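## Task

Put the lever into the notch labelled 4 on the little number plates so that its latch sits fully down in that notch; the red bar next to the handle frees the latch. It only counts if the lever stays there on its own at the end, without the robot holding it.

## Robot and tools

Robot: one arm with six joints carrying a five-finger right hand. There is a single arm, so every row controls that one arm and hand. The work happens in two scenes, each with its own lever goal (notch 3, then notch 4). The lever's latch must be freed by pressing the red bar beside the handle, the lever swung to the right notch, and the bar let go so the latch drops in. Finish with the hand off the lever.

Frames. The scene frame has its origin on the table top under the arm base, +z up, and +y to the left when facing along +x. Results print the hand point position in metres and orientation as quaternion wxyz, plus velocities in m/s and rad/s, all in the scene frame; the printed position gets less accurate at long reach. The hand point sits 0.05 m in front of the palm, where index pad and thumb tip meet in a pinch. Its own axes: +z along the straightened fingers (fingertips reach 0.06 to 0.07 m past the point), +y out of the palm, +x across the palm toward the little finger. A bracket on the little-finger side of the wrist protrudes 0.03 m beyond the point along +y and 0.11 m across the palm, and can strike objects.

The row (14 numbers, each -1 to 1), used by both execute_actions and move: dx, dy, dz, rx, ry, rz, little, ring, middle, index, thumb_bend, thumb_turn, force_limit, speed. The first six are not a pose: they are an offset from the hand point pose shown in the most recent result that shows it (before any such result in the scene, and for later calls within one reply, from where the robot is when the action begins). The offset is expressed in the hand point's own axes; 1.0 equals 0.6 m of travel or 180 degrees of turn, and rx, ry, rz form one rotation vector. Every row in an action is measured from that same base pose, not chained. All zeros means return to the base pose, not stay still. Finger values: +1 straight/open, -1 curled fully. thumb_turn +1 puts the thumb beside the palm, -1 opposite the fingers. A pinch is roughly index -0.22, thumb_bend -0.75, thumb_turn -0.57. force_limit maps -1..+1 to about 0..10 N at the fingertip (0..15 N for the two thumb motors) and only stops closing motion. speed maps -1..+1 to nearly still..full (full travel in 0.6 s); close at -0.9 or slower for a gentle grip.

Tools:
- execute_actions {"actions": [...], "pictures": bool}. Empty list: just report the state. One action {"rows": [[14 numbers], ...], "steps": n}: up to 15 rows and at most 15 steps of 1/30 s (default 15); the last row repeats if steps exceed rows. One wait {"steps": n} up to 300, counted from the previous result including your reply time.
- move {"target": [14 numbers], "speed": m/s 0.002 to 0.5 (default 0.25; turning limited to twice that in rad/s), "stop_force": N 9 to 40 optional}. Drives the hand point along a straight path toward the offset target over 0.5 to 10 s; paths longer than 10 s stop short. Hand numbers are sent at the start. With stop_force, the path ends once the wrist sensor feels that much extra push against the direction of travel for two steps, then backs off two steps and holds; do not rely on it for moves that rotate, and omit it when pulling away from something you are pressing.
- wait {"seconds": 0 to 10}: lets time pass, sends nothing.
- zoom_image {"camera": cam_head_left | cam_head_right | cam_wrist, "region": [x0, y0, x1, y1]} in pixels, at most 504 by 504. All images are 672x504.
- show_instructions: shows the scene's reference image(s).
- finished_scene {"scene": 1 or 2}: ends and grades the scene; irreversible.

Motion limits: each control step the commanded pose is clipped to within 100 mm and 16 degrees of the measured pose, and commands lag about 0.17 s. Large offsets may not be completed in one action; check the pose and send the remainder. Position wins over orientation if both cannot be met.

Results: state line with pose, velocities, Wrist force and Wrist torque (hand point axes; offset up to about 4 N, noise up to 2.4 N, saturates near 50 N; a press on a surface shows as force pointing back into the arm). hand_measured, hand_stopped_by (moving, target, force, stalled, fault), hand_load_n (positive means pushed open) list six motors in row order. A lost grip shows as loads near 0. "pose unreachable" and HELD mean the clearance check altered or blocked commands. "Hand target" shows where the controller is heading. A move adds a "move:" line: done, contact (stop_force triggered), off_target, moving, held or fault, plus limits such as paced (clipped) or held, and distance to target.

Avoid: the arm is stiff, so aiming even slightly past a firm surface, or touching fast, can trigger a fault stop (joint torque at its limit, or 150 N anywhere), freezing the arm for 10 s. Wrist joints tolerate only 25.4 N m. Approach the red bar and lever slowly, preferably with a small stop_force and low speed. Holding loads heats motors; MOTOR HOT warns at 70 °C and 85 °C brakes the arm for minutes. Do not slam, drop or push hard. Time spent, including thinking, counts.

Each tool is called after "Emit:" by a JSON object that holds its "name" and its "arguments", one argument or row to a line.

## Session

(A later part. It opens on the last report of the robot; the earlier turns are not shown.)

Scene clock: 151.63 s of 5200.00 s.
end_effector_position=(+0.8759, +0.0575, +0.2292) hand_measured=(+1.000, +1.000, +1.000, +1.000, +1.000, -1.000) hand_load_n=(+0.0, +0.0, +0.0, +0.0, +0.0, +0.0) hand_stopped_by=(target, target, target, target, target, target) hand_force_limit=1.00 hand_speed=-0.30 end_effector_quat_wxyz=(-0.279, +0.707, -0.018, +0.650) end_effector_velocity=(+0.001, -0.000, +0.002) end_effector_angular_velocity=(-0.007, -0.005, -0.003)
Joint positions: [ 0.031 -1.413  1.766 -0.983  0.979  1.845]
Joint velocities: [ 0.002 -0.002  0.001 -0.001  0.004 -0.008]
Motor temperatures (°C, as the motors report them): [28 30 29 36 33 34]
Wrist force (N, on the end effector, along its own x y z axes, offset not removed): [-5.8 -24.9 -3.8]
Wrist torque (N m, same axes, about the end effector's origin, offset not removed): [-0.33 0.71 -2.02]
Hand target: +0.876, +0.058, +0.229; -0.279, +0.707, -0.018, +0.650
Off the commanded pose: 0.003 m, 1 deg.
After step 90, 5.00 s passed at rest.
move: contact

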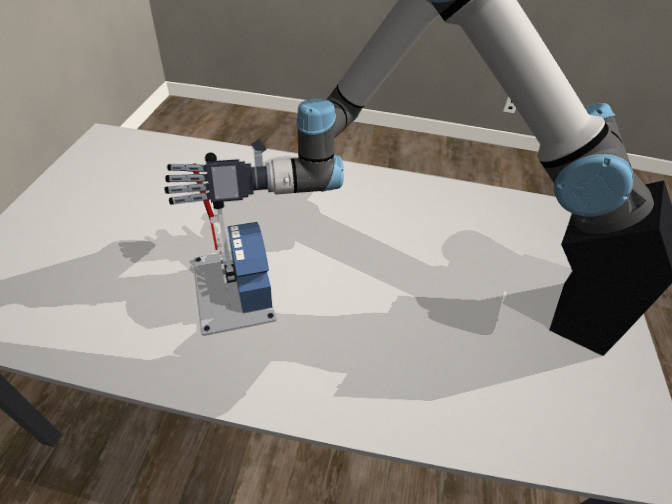

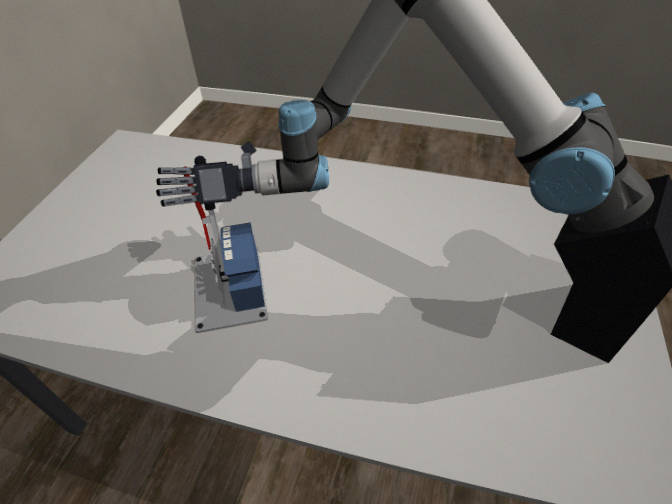

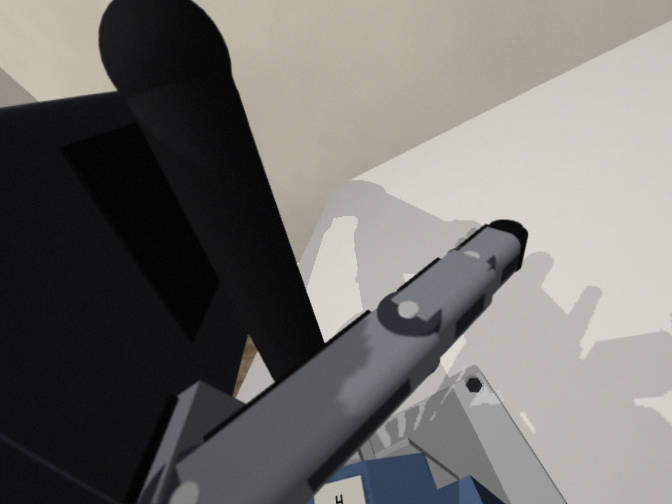

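Emit:
{"name": "move", "arguments": {
  "target": [0,-0.022,0,0,0,0,1,1,1,1,1,-1,1,-0.3],
  "speed": 0.04
}}

Emit:
{"name": "move", "arguments": {
  "target": [0,0,-0.24,0,0,0,1,1,1,1,1,-1,1,-0.3],
  "speed": 0.2
}}

Emit:
{"name": "zoom_image", "arguments": {
  "camera": "cam_head_left",
  "region": [170, 145, 290, 290]
}}

Scene clock: 158.80 s of 5200.00 s.
end_effector_position=(+0.8716, +0.0684, +0.2347) hand_measured=(+1.000, +1.000, +1.000, +1.000, +1.000, -1.000) hand_load_n=(+0.0, +0.0, +0.0, +0.0, +0.0, +0.0) hand_stopped_by=(target, target, target, target, target, target) hand_force_limit=1.00 hand_speed=-0.30 end_effector_quat_wxyz=(-0.279, +0.707, -0.018, +0.650) end_effector_velocity=(-0.001, +0.002, +0.001) end_effector_angular_velocity=(-0.001, -0.001, -0.000)
Joint positions: [ 0.052 -1.422  1.778 -0.978  0.996  1.83 ]
Joint velocities: [ 0.004 -0.001  0.001  0.001  0.003 -0.003]
Motor temperatures (°C, as the motors report them): [28 30 29 36 33 34]
Wrist force (N, on the end effector, along its own x y z axes, offset not removed): [-0.1 2.3 -0.1]
Wrist torque (N m, same axes, about the end effector's origin, offset not removed): [0.33 0.10 0.02]
Hand target: +0.871, +0.069, +0.235; -0.279, +0.707, -0.018, +0.650
Off the commanded pose: 0.000 m, 0 deg.
After step 90, 3.37 s passed at rest.
move: done

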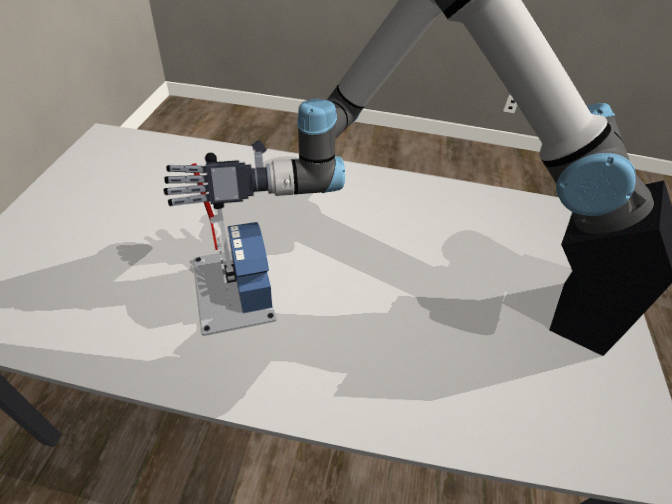

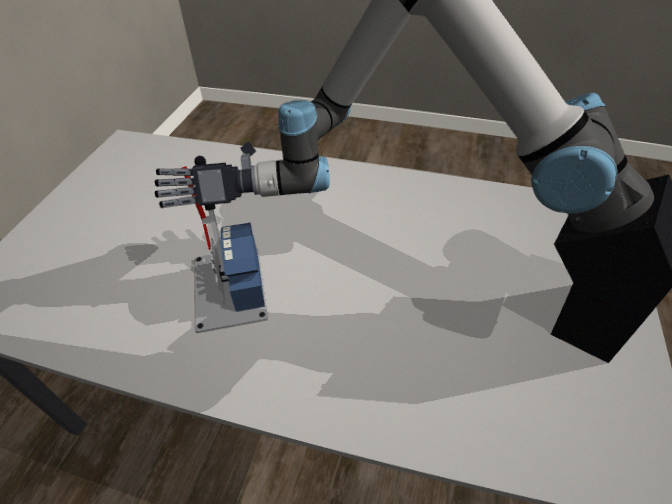

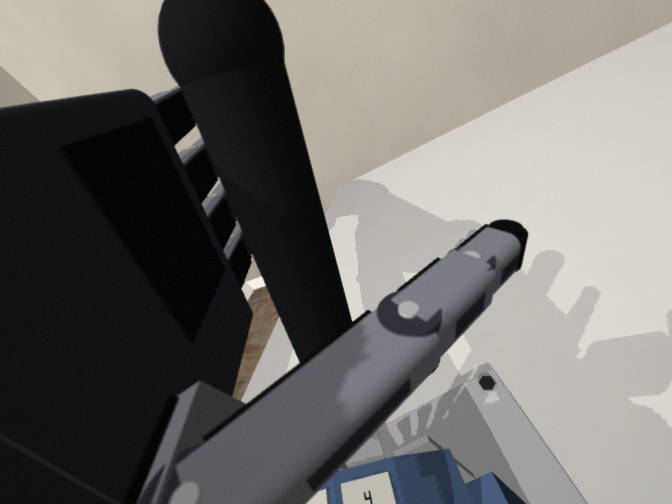

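Scene clock: 160.13 s of 5200.00 s.
end_effector_position=(+0.7380, +0.0152, +0.2345) hand_measured=(+1.000, +1.000, +1.000, +1.000, +1.000, -1.000) hand_load_n=(+0.0, +0.0, +0.0, +0.0, +0.0, +0.0) hand_stopped_by=(target, target, target, target, target, target) hand_force_limit=1.00 hand_speed=-0.30 end_effector_quat_wxyz=(-0.279, +0.707, -0.019, +0.650) end_effector_velocity=(-0.002, -0.001, -0.000) end_effector_angular_velocity=(+0.002, -0.001, +0.001)
Joint positions: [-0.151 -1.62   2.207 -1.307  0.836  1.989]
Joint velocities: [-0.005 -0.002  0.007 -0.011 -0.005  0.008]
Motor temperatures (°C, as the motors report them): [28 30 29 36 33 34]
Wrist force (N, on the end effector, along its own x y z axes, offset not removed): [-2.3 2.1 2.2]
Wrist torque (N m, same axes, about the end effector's origin, offset not removed): [0.23 0.23 0.00]
Hand target: +0.738, +0.015, +0.235; -0.279, +0.707, -0.019, +0.650
Off the commanded pose: 0.000 m, 0 deg.
move: done

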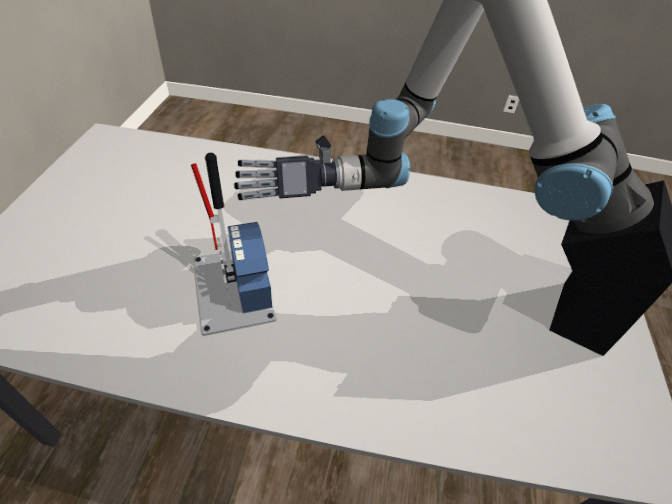

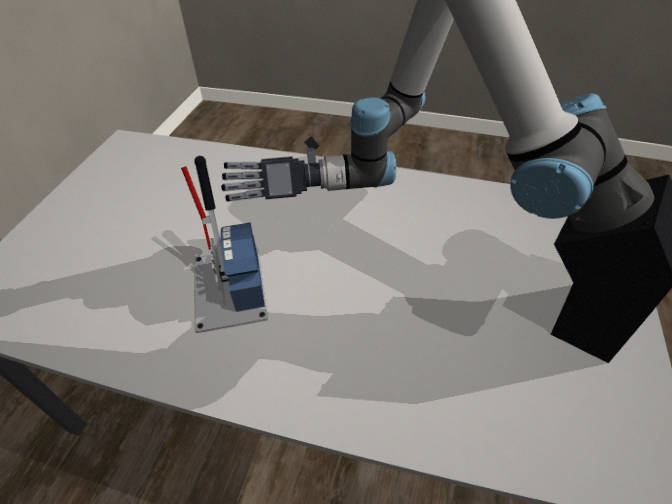

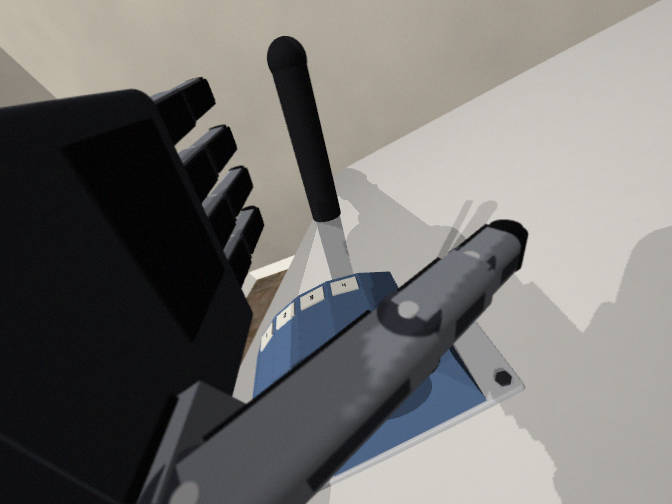

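Region (170, 145, 290, 290) of cam_head_left's 672x504 image, scaled by 3.476, with more detail than that image has; it fills the left 417 columns of this view, and the rest is white.

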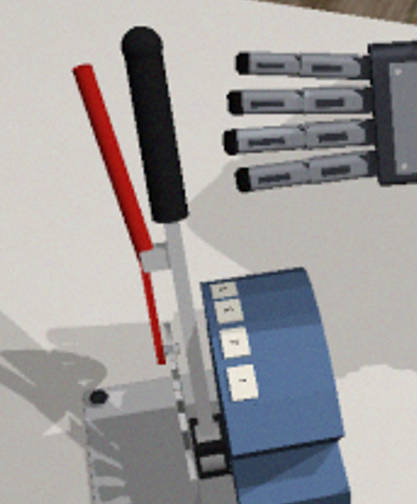

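Emit:
{"name": "finished_scene", "arguments": {
  "scene": 2
}}

The scene is finished: the task was done.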